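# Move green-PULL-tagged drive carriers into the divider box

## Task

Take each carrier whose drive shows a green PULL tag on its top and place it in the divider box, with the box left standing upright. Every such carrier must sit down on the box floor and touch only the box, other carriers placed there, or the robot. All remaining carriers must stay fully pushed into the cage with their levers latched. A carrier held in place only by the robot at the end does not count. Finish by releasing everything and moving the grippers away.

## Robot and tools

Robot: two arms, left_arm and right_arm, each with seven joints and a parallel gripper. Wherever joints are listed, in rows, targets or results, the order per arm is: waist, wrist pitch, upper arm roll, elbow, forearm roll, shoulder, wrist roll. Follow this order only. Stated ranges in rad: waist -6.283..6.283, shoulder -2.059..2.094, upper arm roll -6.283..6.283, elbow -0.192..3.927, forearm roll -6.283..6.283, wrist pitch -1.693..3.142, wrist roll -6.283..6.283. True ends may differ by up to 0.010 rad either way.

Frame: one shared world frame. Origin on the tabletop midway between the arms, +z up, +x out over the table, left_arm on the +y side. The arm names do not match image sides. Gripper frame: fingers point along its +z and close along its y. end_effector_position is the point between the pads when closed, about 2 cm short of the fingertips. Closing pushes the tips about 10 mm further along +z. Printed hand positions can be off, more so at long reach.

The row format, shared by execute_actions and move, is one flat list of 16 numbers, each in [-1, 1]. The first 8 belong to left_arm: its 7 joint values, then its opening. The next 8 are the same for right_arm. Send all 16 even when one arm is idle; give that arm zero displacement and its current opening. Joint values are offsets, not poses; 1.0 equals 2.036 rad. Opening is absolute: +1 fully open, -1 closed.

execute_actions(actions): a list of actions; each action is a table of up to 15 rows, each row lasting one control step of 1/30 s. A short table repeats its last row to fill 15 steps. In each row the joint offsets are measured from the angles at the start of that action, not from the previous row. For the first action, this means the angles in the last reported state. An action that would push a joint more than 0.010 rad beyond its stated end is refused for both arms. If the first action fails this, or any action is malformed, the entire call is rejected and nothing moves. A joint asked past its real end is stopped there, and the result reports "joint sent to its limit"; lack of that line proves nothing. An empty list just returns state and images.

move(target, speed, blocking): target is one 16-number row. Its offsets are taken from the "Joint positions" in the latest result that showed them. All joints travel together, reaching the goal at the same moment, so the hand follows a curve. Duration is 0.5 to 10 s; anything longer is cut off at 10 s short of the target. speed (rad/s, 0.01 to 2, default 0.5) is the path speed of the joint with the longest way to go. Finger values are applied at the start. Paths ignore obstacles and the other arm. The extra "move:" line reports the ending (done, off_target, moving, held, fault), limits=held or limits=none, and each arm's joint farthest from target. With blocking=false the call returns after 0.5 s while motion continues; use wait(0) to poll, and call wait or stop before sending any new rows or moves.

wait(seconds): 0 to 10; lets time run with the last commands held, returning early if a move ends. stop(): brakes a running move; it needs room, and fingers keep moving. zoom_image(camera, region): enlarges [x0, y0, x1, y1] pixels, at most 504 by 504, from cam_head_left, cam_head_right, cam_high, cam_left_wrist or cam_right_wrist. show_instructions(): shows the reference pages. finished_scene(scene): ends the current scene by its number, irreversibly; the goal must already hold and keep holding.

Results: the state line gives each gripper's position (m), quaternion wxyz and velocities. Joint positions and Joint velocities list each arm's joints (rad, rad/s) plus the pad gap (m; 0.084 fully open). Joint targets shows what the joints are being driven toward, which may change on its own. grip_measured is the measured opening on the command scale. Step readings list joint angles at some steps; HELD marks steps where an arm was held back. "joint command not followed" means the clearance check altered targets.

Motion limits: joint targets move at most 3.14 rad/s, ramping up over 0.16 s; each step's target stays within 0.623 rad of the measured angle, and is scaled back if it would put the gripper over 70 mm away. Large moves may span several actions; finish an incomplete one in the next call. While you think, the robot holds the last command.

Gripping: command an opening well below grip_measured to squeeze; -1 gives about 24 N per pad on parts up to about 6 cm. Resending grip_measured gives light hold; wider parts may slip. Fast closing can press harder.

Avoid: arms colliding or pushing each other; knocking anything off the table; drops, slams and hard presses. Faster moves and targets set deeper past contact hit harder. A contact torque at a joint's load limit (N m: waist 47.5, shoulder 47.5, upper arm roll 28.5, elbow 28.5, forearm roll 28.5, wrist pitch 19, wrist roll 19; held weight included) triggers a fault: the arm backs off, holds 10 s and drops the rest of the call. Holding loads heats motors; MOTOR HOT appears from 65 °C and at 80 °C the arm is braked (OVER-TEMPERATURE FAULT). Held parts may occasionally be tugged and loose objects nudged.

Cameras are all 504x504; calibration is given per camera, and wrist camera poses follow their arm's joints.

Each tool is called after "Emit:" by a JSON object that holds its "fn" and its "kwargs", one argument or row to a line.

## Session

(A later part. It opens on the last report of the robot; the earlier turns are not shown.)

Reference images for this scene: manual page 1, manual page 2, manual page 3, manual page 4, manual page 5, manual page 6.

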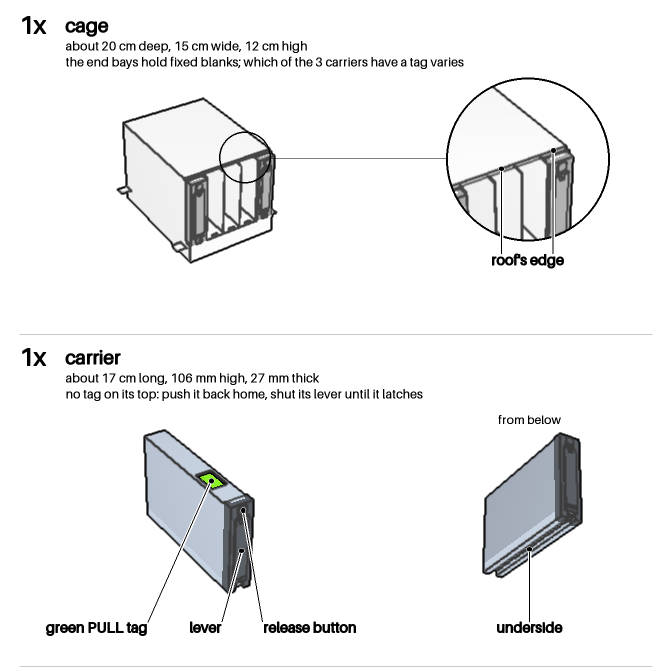

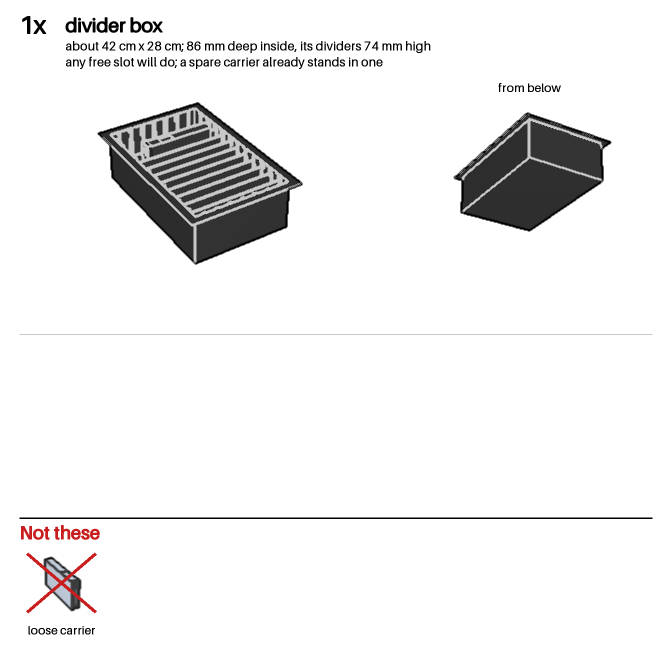

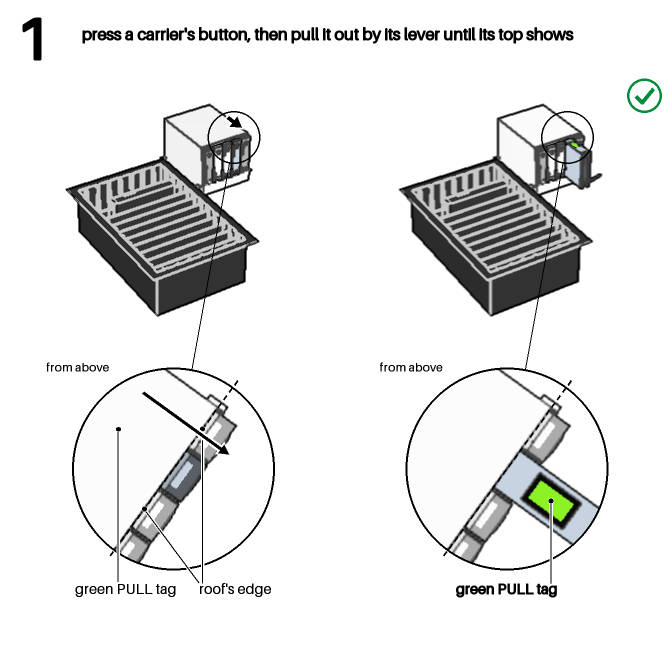

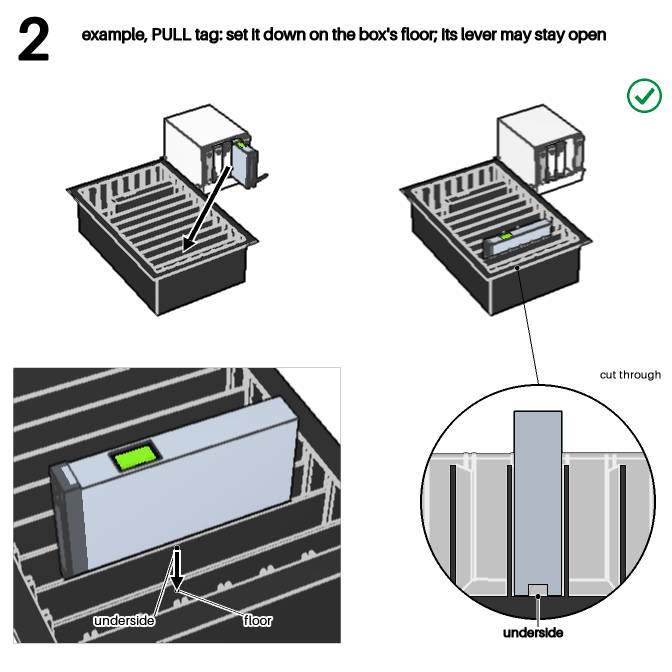

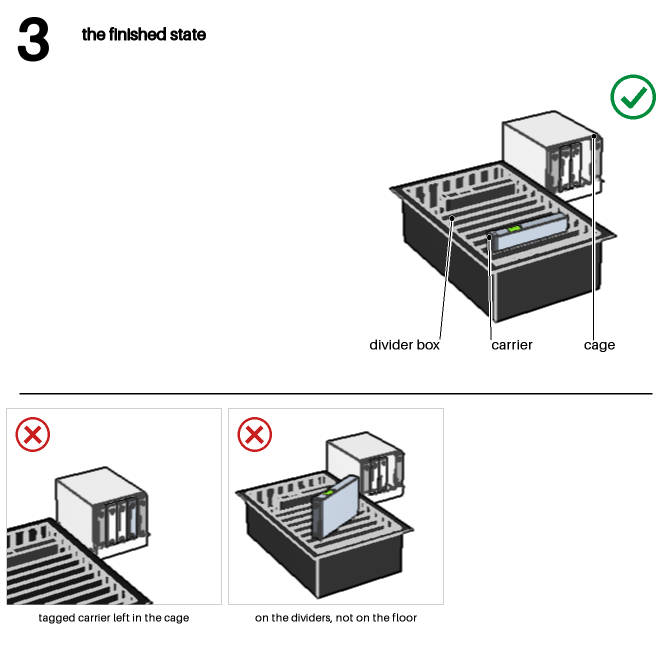

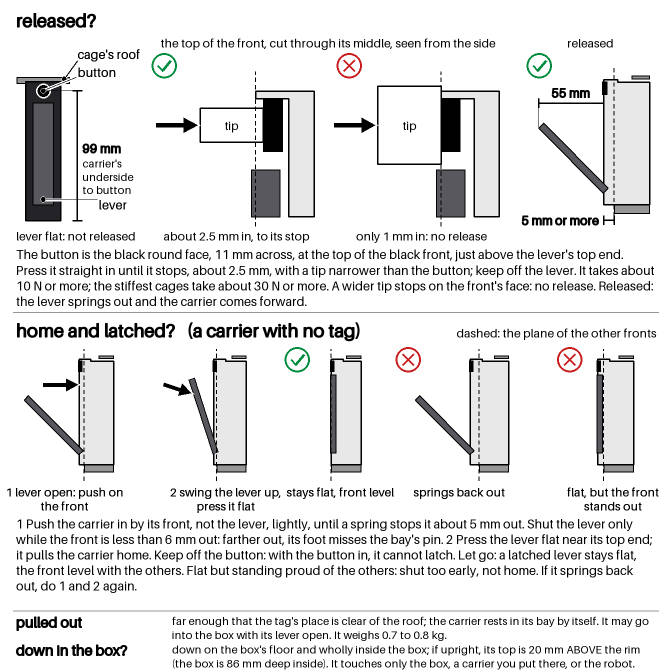

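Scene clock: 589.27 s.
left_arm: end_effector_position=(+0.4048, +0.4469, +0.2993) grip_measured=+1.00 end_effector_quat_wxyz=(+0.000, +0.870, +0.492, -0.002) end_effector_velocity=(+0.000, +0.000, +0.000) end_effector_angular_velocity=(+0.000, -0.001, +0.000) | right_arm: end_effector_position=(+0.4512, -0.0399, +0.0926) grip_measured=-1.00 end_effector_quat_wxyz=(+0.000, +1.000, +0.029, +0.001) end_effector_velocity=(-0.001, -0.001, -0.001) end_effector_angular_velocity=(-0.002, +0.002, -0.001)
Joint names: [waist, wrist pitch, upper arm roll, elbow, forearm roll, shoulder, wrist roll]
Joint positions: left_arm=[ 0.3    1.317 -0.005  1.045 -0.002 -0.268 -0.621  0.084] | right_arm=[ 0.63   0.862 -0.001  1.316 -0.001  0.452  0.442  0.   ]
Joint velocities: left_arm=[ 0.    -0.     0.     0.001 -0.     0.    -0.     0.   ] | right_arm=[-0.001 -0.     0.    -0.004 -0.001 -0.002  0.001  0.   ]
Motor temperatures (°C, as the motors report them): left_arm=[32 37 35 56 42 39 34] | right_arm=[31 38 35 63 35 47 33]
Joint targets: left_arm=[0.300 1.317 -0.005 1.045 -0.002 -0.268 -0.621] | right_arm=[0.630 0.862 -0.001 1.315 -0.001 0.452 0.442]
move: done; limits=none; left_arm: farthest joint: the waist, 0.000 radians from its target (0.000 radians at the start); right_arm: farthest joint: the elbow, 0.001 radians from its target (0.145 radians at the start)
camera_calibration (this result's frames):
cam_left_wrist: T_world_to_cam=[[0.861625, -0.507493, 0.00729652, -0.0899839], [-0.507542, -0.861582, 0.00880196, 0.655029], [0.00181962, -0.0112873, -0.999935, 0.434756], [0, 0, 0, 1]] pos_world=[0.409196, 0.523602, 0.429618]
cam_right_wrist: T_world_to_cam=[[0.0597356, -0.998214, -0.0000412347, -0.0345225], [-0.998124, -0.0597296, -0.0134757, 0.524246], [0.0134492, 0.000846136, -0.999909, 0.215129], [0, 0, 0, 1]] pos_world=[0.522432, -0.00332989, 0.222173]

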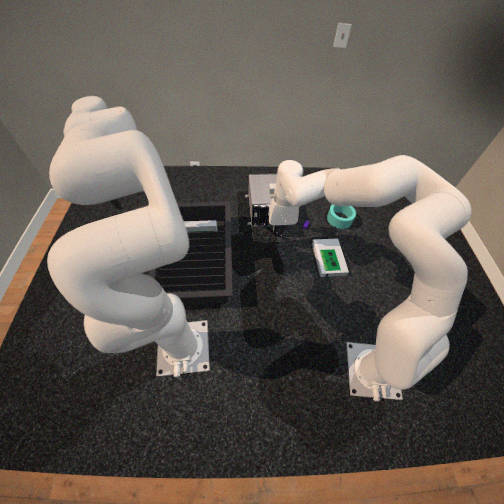

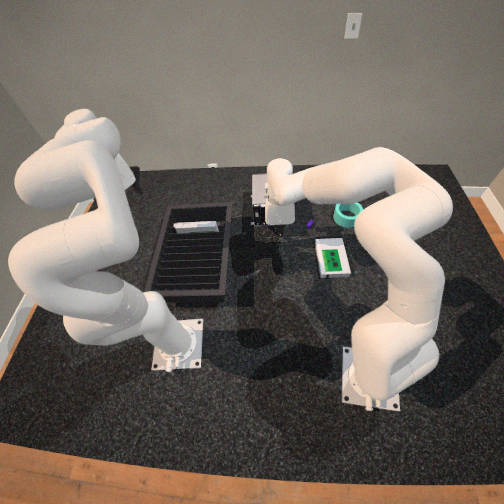

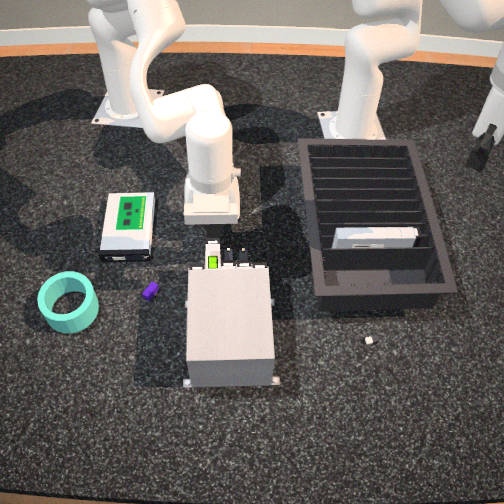

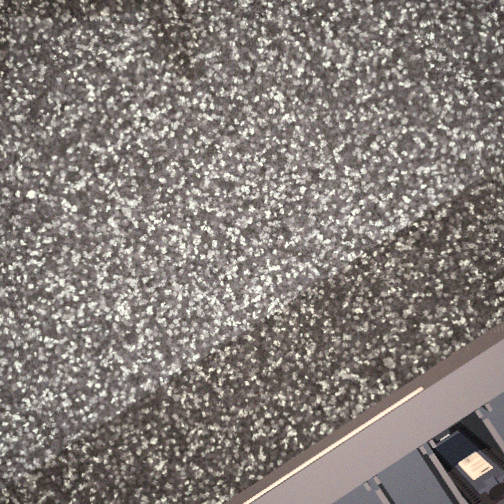

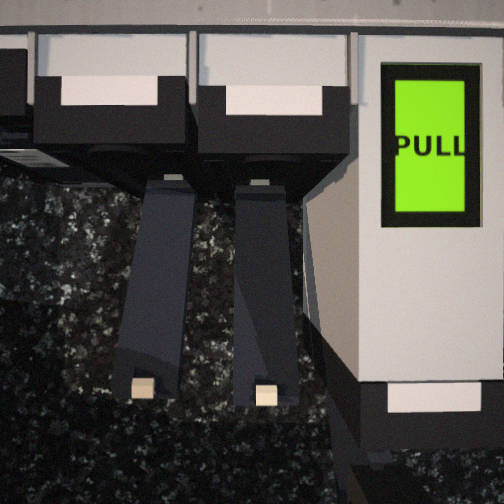

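Emit:
{"fn": "move", "kwargs": {
  "target": [0,0,0,0,0,0,0,1, -0.0015,0.0834,0,0.0443,0,-0.0391,-0.0015,-1],
  "speed": 0.25
}}

Emit:
{"fn": "move", "kwargs": {
  "target": [0,0,0,0,0,0,0,1, 0.0002,0.0644,0,0.1830,0,0.1186,0.0002,-1],
  "speed": 0.5
}}

Emit:
{"fn": "move", "kwargs": {
  "target": [0,0,0,0,0,0,0,1, 0,-0.0405,0,-0.02495,0,0.0155,0,-1],
  "speed": 0.2
}}

Scene clock: 634.50 s.
left_arm: end_effector_position=(+0.4048, +0.4469, +0.2993) grip_measured=+1.00 end_effector_quat_wxyz=(+0.000, +0.870, +0.492, -0.002) end_effector_velocity=(+0.000, +0.000, +0.000) end_effector_angular_velocity=(+0.001, -0.001, -0.001) | right_arm: end_effector_position=(+0.4550, -0.0398, +0.1603) grip_measured=-1.00 end_effector_quat_wxyz=(+0.000, +1.000, +0.029, +0.001) end_effector_velocity=(+0.001, +0.001, +0.003) end_effector_angular_velocity=(+0.001, -0.005, +0.004)
Joint names: [waist, wrist pitch, upper arm roll, elbow, forearm roll, shoulder, wrist roll]
Joint positions: left_arm=[ 0.3    1.317 -0.005  1.045 -0.002 -0.268 -0.621  0.084] | right_arm=[ 0.627  1.032 -0.001  1.406 -0.001  0.373  0.439  0.   ]
Joint velocities: left_arm=[-0.    -0.     0.     0.001 -0.    -0.     0.001  0.   ] | right_arm=[ 0.002  0.001 -0.     0.004 -0.002 -0.003 -0.001  0.   ]
Motor temperatures (°C, as the motors report them): left_arm=[32 37 35 57 42 39 34] | right_arm=[31 38 35 59 35 45 33]
Joint targets: left_arm=[0.300 1.317 -0.005 1.045 -0.002 -0.268 -0.621] | right_arm=[0.627 1.032 -0.001 1.406 -0.001 0.373 0.439]
move: done; limits=none; left_arm: farthest joint: the waist, 0.000 radians from its target (0.000 radians at the start); right_arm: farthest joint: the shoulder, 0.001 radians from its target (0.080 radians at the start)
camera_calibration (this result's frames):
cam_left_wrist: T_world_to_cam=[[0.861625, -0.507493, 0.00729654, -0.0899839], [-0.507542, -0.861582, 0.00880185, 0.655029], [0.0018197, -0.0112872, -0.999935, 0.434756], [0, 0, 0, 1]] pos_world=[0.409196, 0.523602, 0.429619]
cam_right_wrist: T_world_to_cam=[[0.0596468, -0.99822, 0.00017953, -0.0346288], [-0.998135, -0.0596441, -0.01303, 0.528886], [0.0130175, 0.000598004, -0.999915, 0.282958], [0, 0, 0, 1]] pos_world=[0.526282, -0.00319137, 0.289832]

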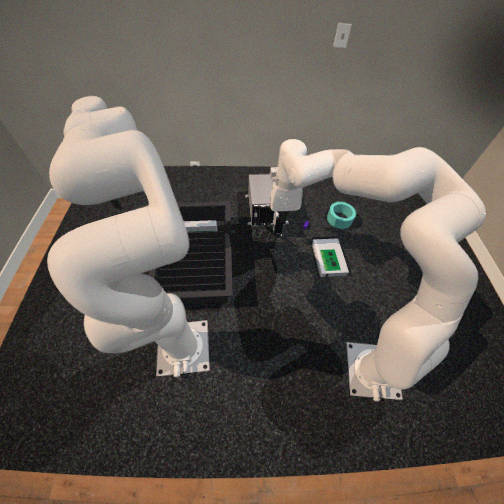

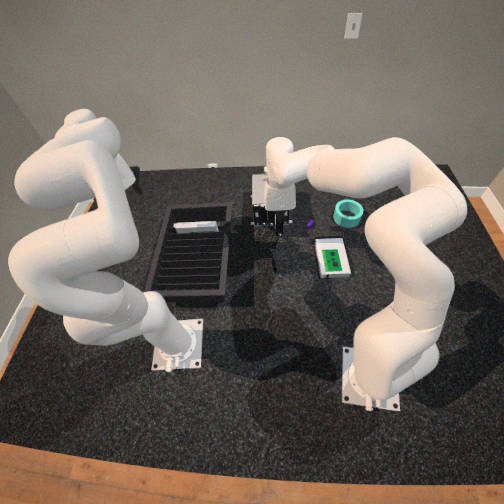

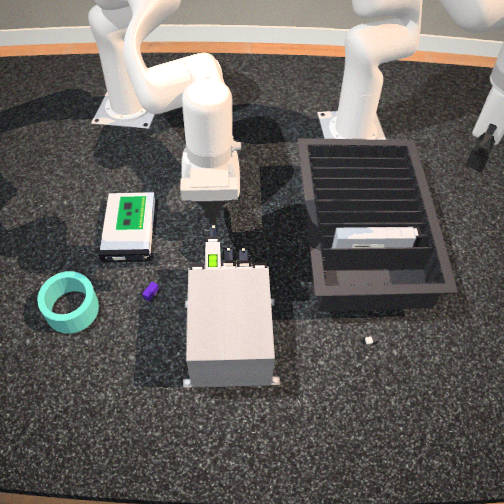

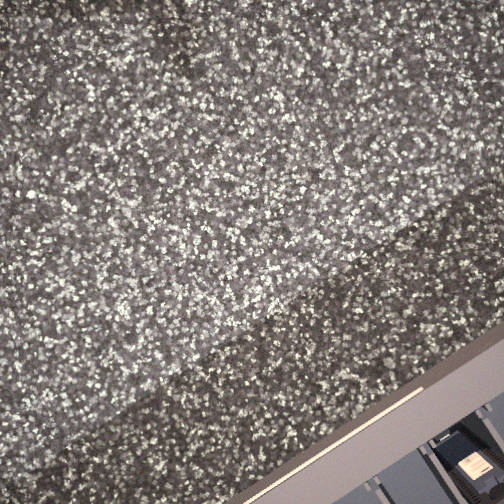

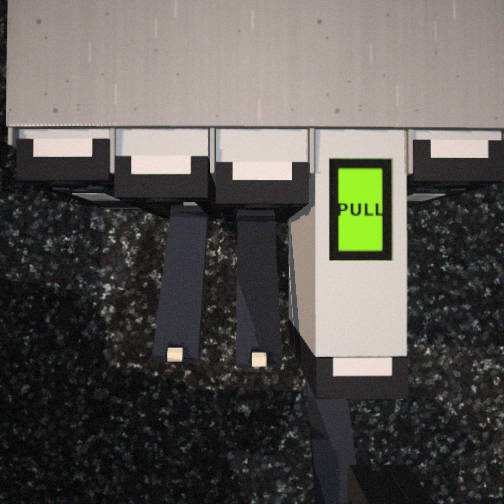

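Scene clock: 635.87 s.
left_arm: end_effector_position=(+0.4048, +0.4469, +0.2993) grip_measured=+1.00 end_effector_quat_wxyz=(+0.000, +0.870, +0.492, -0.002) end_effector_velocity=(-0.000, +0.001, +0.000) end_effector_angular_velocity=(+0.000, -0.002, +0.002) | right_arm: end_effector_position=(+0.5142, -0.0074, +0.1604) grip_measured=-1.00 end_effector_quat_wxyz=(+0.000, +1.000, +0.029, +0.001) end_effector_velocity=(-0.000, +0.001, -0.001) end_effector_angular_velocity=(-0.001, +0.002, +0.002)
Joint names: [waist, wrist pitch, upper arm roll, elbow, forearm roll, shoulder, wrist roll]
Joint positions: left_arm=[ 0.3    1.317 -0.005  1.045 -0.002 -0.268 -0.621  0.084] | right_arm=[ 0.628  1.163 -0.001  1.778 -0.001  0.614  0.44   0.   ]
Joint velocities: left_arm=[-0.001 -0.001  0.002  0.    -0.    -0.001 -0.    -0.   ] | right_arm=[ 0.001  0.002  0.     0.003 -0.     0.003 -0.     0.   ]
Motor temperatures (°C, as the motors report them): left_arm=[32 37 35 57 42 39 34] | right_arm=[31 38 35 59 35 45 33]
Joint targets: left_arm=[0.300 1.317 -0.005 1.045 -0.002 -0.268 -0.621] | right_arm=[0.628 1.163 -0.001 1.778 -0.001 0.614 0.440]
move: done; limits=none; left_arm: farthest joint: the waist, 0.000 radians from its target (0.000 radians at the start); right_arm: farthest joint: the elbow, 0.001 radians from its target (0.373 radians at the start)
camera_calibration (this result's frames):
cam_left_wrist: T_world_to_cam=[[0.861625, -0.507493, 0.00729661, -0.0899839], [-0.507542, -0.861582, 0.00880189, 0.655029], [0.00181974, -0.0112873, -0.999935, 0.434756], [0, 0, 0, 1]] pos_world=[0.409196, 0.523602, 0.429618]
cam_right_wrist: T_world_to_cam=[[0.0596491, -0.998219, 0.000347809, -0.00583869], [-0.998133, -0.0596485, -0.0131487, 0.589906], [0.013146, 0.000437147, -0.999913, 0.282171], [0, 0, 0, 1]] pos_world=[0.585443, 0.0292354, 0.289905]

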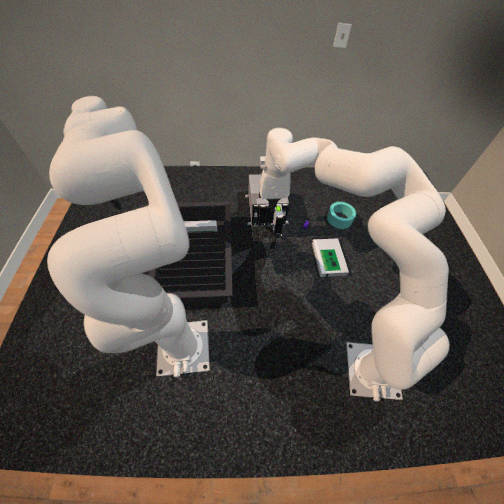

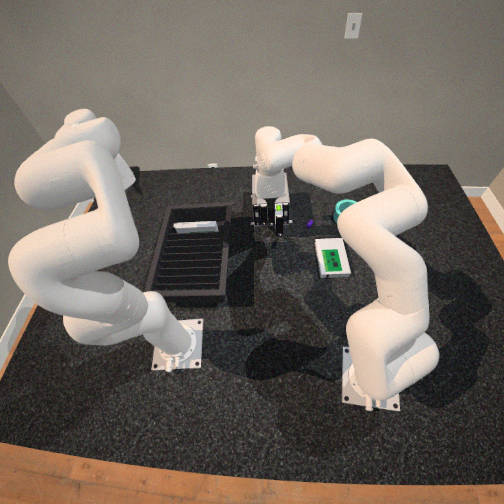

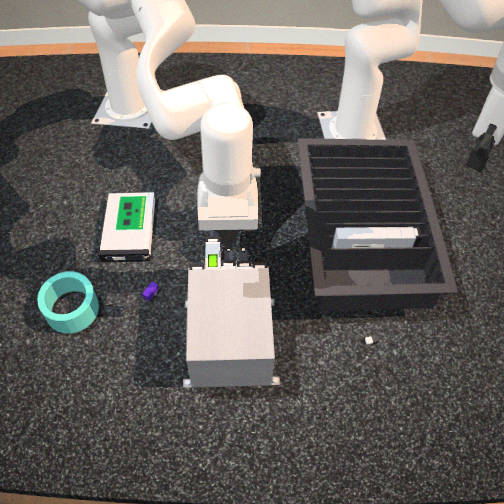

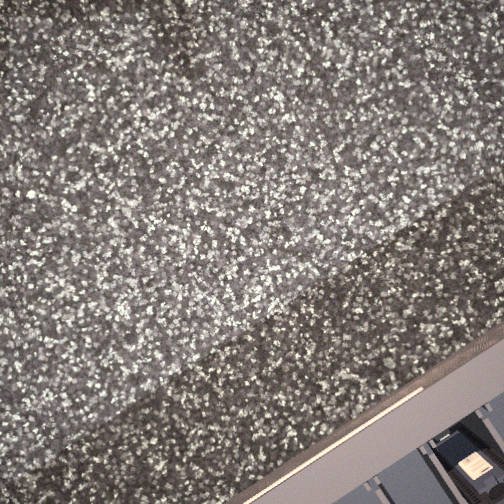

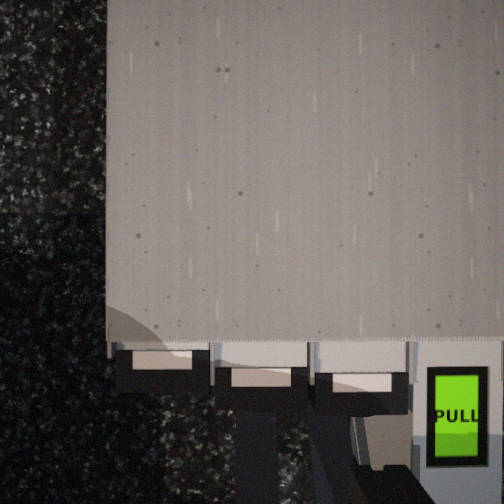

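Scene clock: 636.80 s.
left_arm: end_effector_position=(+0.4048, +0.4469, +0.2993) grip_measured=+1.00 end_effector_quat_wxyz=(+0.000, +0.870, +0.492, -0.002) end_effector_velocity=(-0.000, -0.000, +0.000) end_effector_angular_velocity=(-0.000, +0.000, -0.000) | right_arm: end_effector_position=(+0.5144, -0.0073, +0.1258) grip_measured=-1.00 end_effector_quat_wxyz=(+0.000, +1.000, +0.029, +0.001) end_effector_velocity=(-0.001, -0.002, -0.004) end_effector_angular_velocity=(-0.004, +0.005, -0.001)
Joint names: [waist, wrist pitch, upper arm roll, elbow, forearm roll, shoulder, wrist roll]
Joint positions: left_arm=[ 0.3    1.317 -0.005  1.045 -0.002 -0.268 -0.621  0.084] | right_arm=[ 0.628  1.08  -0.001  1.727 -0.001  0.645  0.44   0.   ]
Joint velocities: left_arm=[-0.001  0.001  0.001  0.     0.    -0.     0.    -0.   ] | right_arm=[-0.001 -0.002 -0.    -0.005 -0.001  0.003  0.     0.   ]
Motor temperatures (°C, as the motors report them): left_arm=[32 37 35 57 42 39 34] | right_arm=[31 38 35 60 35 45 33]
Joint targets: left_arm=[0.300 1.317 -0.005 1.045 -0.002 -0.268 -0.621] | right_arm=[0.628 1.080 -0.001 1.727 -0.001 0.646 0.440]
move: done; limits=none; left_arm: farthest joint: the waist, 0.000 radians from its target (0.000 radians at the start); right_arm: farthest joint: the waist, 0.000 radians from its target (0.000 radians at the start)
camera_calibration (this result's frames):
cam_left_wrist: T_world_to_cam=[[0.861625, -0.507493, 0.00729662, -0.0899839], [-0.507542, -0.861582, 0.00880207, 0.655029], [0.00181965, -0.0112874, -0.999935, 0.434756], [0, 0, 0, 1]] pos_world=[0.409196, 0.523602, 0.429618]
cam_right_wrist: T_world_to_cam=[[0.0597059, -0.998216, 0.0000746142, -0.00574652], [-0.998122, -0.0597013, -0.0137243, 0.589685], [0.0137042, 0.000744945, -0.999906, 0.247297], [0, 0, 0, 1]] pos_world=[0.585532, 0.0292845, 0.255367]

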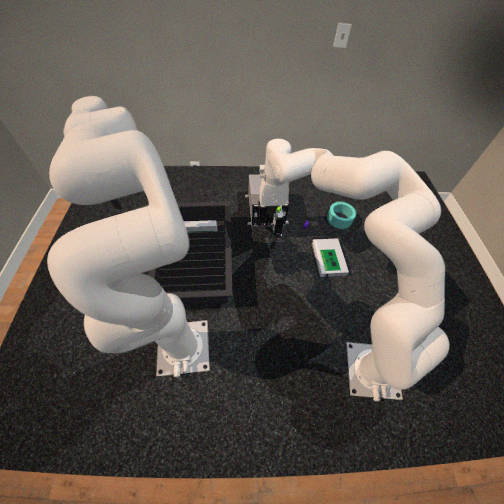

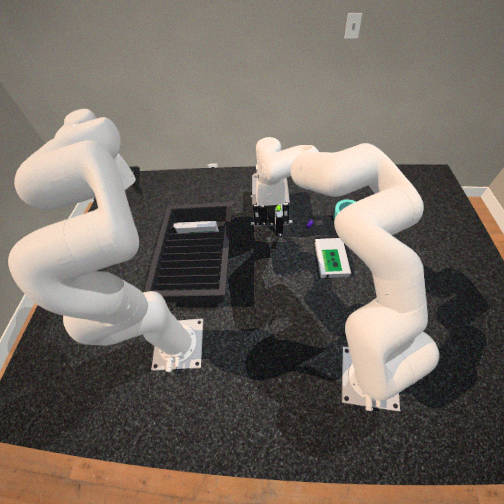

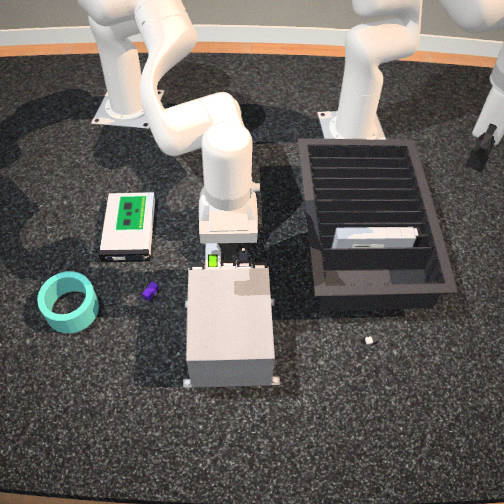

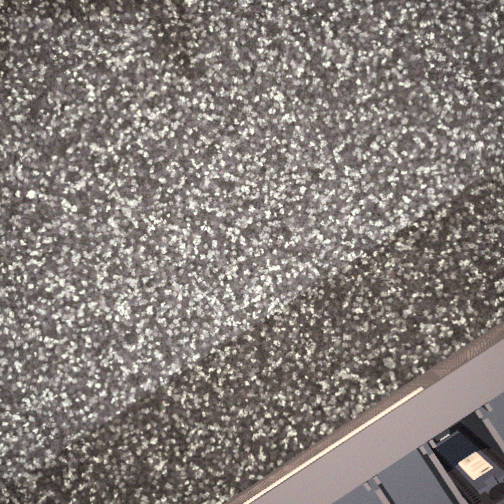

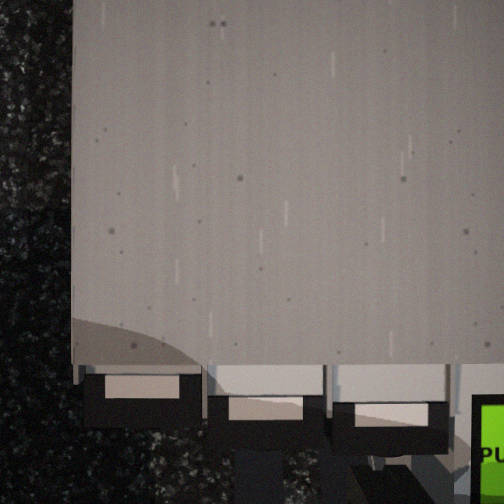

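Emit:
{"fn": "move", "kwargs": {
  "target": [0,0,0,0,0,0,0,1, 0,-0.0358,0,-0.0168,0,0.0190,0,-1],
  "speed": 0.1
}}

Scene clock: 640.93 s.
left_arm: end_effector_position=(+0.4048, +0.4469, +0.2993) grip_measured=+1.00 end_effector_quat_wxyz=(+0.000, +0.870, +0.492, -0.002) end_effector_velocity=(+0.000, +0.000, +0.000) end_effector_angular_velocity=(+0.000, -0.000, +0.001) | right_arm: end_effector_position=(+0.5145, -0.0071, +0.0931) grip_measured=-1.00 end_effector_quat_wxyz=(-0.000, +1.000, +0.029, +0.001) end_effector_velocity=(-0.001, -0.000, -0.002) end_effector_angular_velocity=(-0.001, +0.002, +0.001)
Joint names: [waist, wrist pitch, upper arm roll, elbow, forearm roll, shoulder, wrist roll]
Joint positions: left_arm=[ 0.3    1.317 -0.005  1.045 -0.002 -0.268 -0.621  0.084] | right_arm=[ 0.628  1.008 -0.001  1.693 -0.001  0.684  0.439  0.   ]
Joint velocities: left_arm=[ 0. -0.  0.  0. -0.  0. -0.  0.] | right_arm=[ 0.    -0.002 -0.    -0.002  0.     0.001 -0.001  0.   ]
Motor temperatures (°C, as the motors report them): left_arm=[32 37 35 57 42 39 34] | right_arm=[31 38 35 61 35 46 33]
Joint targets: left_arm=[0.300 1.317 -0.005 1.045 -0.002 -0.268 -0.621] | right_arm=[0.628 1.007 -0.001 1.693 -0.001 0.684 0.440]
move: done; limits=none; left_arm: farthest joint: the waist, 0.000 radians from its target (0.000 radians at the start); right_arm: farthest joint: the elbow, 0.001 radians from its target (0.034 radians at the start)
camera_calibration (this result's frames):
cam_left_wrist: T_world_to_cam=[[0.861625, -0.507493, 0.00729663, -0.089984], [-0.507542, -0.861582, 0.00880212, 0.655029], [0.00181964, -0.0112875, -0.999935, 0.434756], [0, 0, 0, 1]] pos_world=[0.409196, 0.523602, 0.429618]
cam_right_wrist: T_world_to_cam=[[0.0599986, -0.998198, -0.000292922, -0.00560739], [-0.998099, -0.0599885, -0.0141529, 0.589359], [0.0141099, 0.00114152, -0.9999, 0.214402], [0, 0, 0, 1]] pos_world=[0.58555, 0.0295127, 0.22272]

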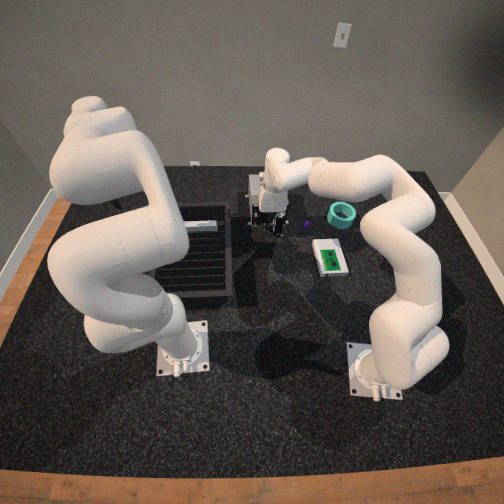

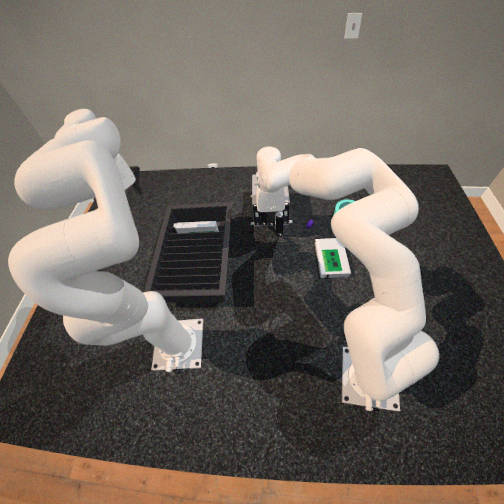

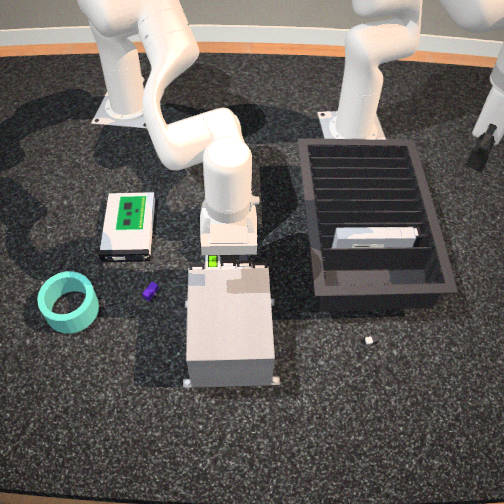

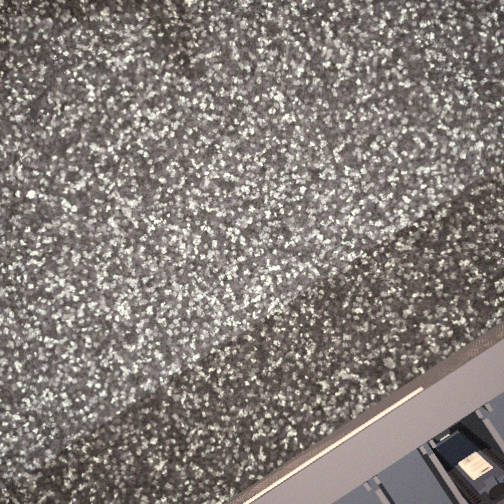

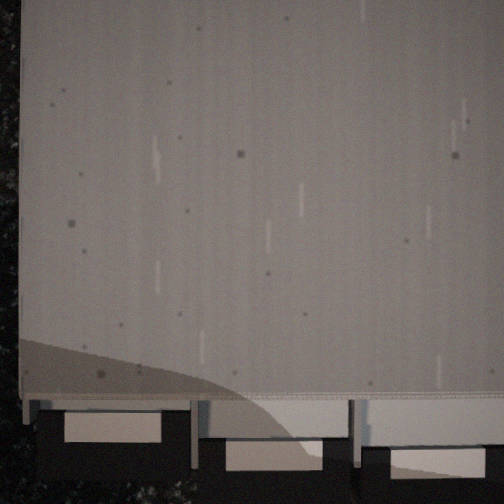

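Emit:
{"fn": "move", "kwargs": {
  "target": [0,0,0,0,0,0,0,1, 0.0125,-0.0360,0,-0.0906,0,-0.0546,0.0125,-1],
  "speed": 0.2
}}

Scene clock: 644.60 s.
left_arm: end_effector_position=(+0.4048, +0.4469, +0.2993) grip_measured=+1.00 end_effector_quat_wxyz=(+0.000, +0.870, +0.492, -0.002) end_effector_velocity=(+0.000, +0.000, +0.000) end_effector_angular_velocity=(+0.001, -0.001, +0.001) | right_arm: end_effector_position=(+0.4786, -0.0089, +0.0931) grip_measured=-1.00 end_effector_quat_wxyz=(-0.000, +1.000, +0.029, +0.001) end_effector_velocity=(-0.000, -0.001, +0.000) end_effector_angular_velocity=(-0.002, -0.001, +0.001)
Joint names: [waist, wrist pitch, upper arm roll, elbow, forearm roll, shoulder, wrist roll]
Joint positions: left_arm=[ 0.3    1.317 -0.005  1.045 -0.002 -0.268 -0.621  0.084] | right_arm=[ 0.653  0.934 -0.     1.509 -0.001  0.573  0.465  0.   ]
Joint velocities: left_arm=[ 0.    -0.001 -0.     0.001  0.     0.    -0.001 -0.   ] | right_arm=[-0.    -0.001 -0.    -0.003 -0.002 -0.002 -0.     0.   ]
Motor temperatures (°C, as the motors report them): left_arm=[32 37 35 57 42 39 34] | right_arm=[31 38 35 61 35 46 33]
Joint targets: left_arm=[0.300 1.317 -0.005 1.045 -0.002 -0.268 -0.621] | right_arm=[0.653 0.934 -0.001 1.509 -0.001 0.572 0.465]
move: done; limits=none; left_arm: farthest joint: the waist, 0.000 radians from its target (0.000 radians at the start); right_arm: farthest joint: the upper arm roll, 0.001 radians from its target (0.000 radians at the start)
camera_calibration (this result's frames):
cam_left_wrist: T_world_to_cam=[[0.861625, -0.507493, 0.00729656, -0.0899839], [-0.507542, -0.861582, 0.00880235, 0.655029], [0.00181946, -0.0112876, -0.999935, 0.434756], [0, 0, 0, 1]] pos_world=[0.409196, 0.523602, 0.429618]
cam_right_wrist: T_world_to_cam=[[0.0603155, -0.998179, -0.00072457, -0.00537728], [-0.998079, -0.0602991, -0.0142424, 0.553437], [0.0141728, 0.00158221, -0.999898, 0.214836], [0, 0, 0, 1]] pos_world=[0.549653, 0.0276643, 0.222693]

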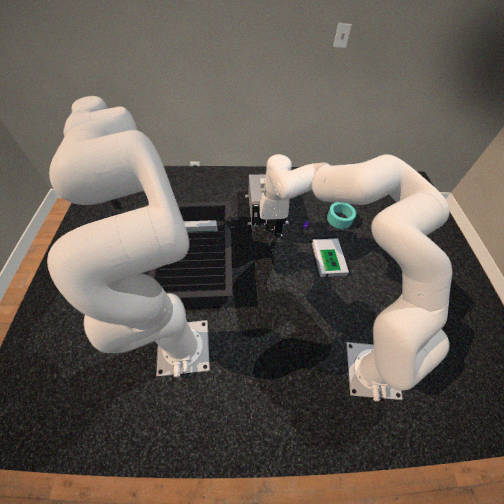

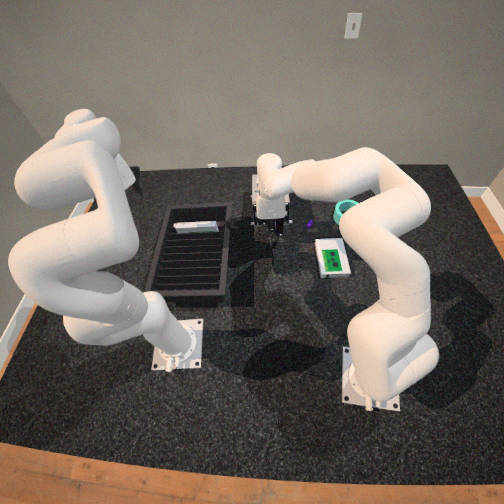

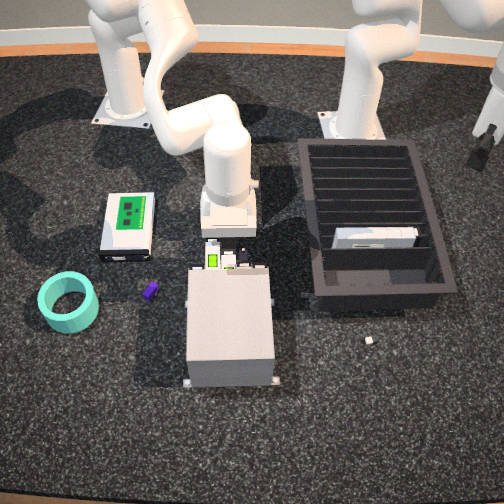

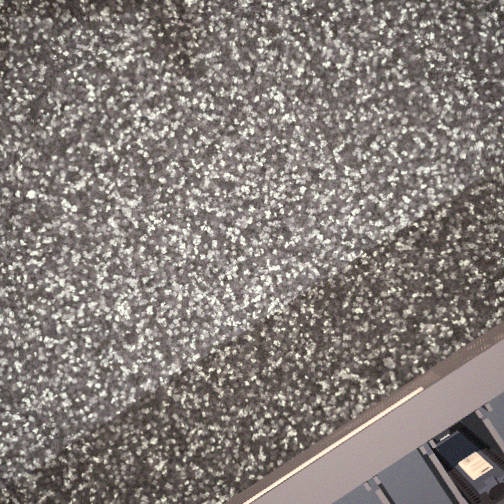

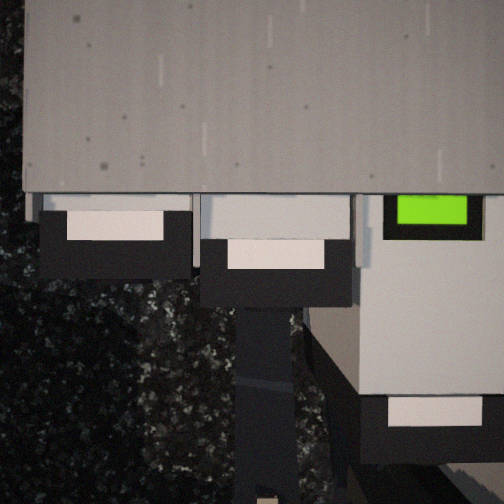

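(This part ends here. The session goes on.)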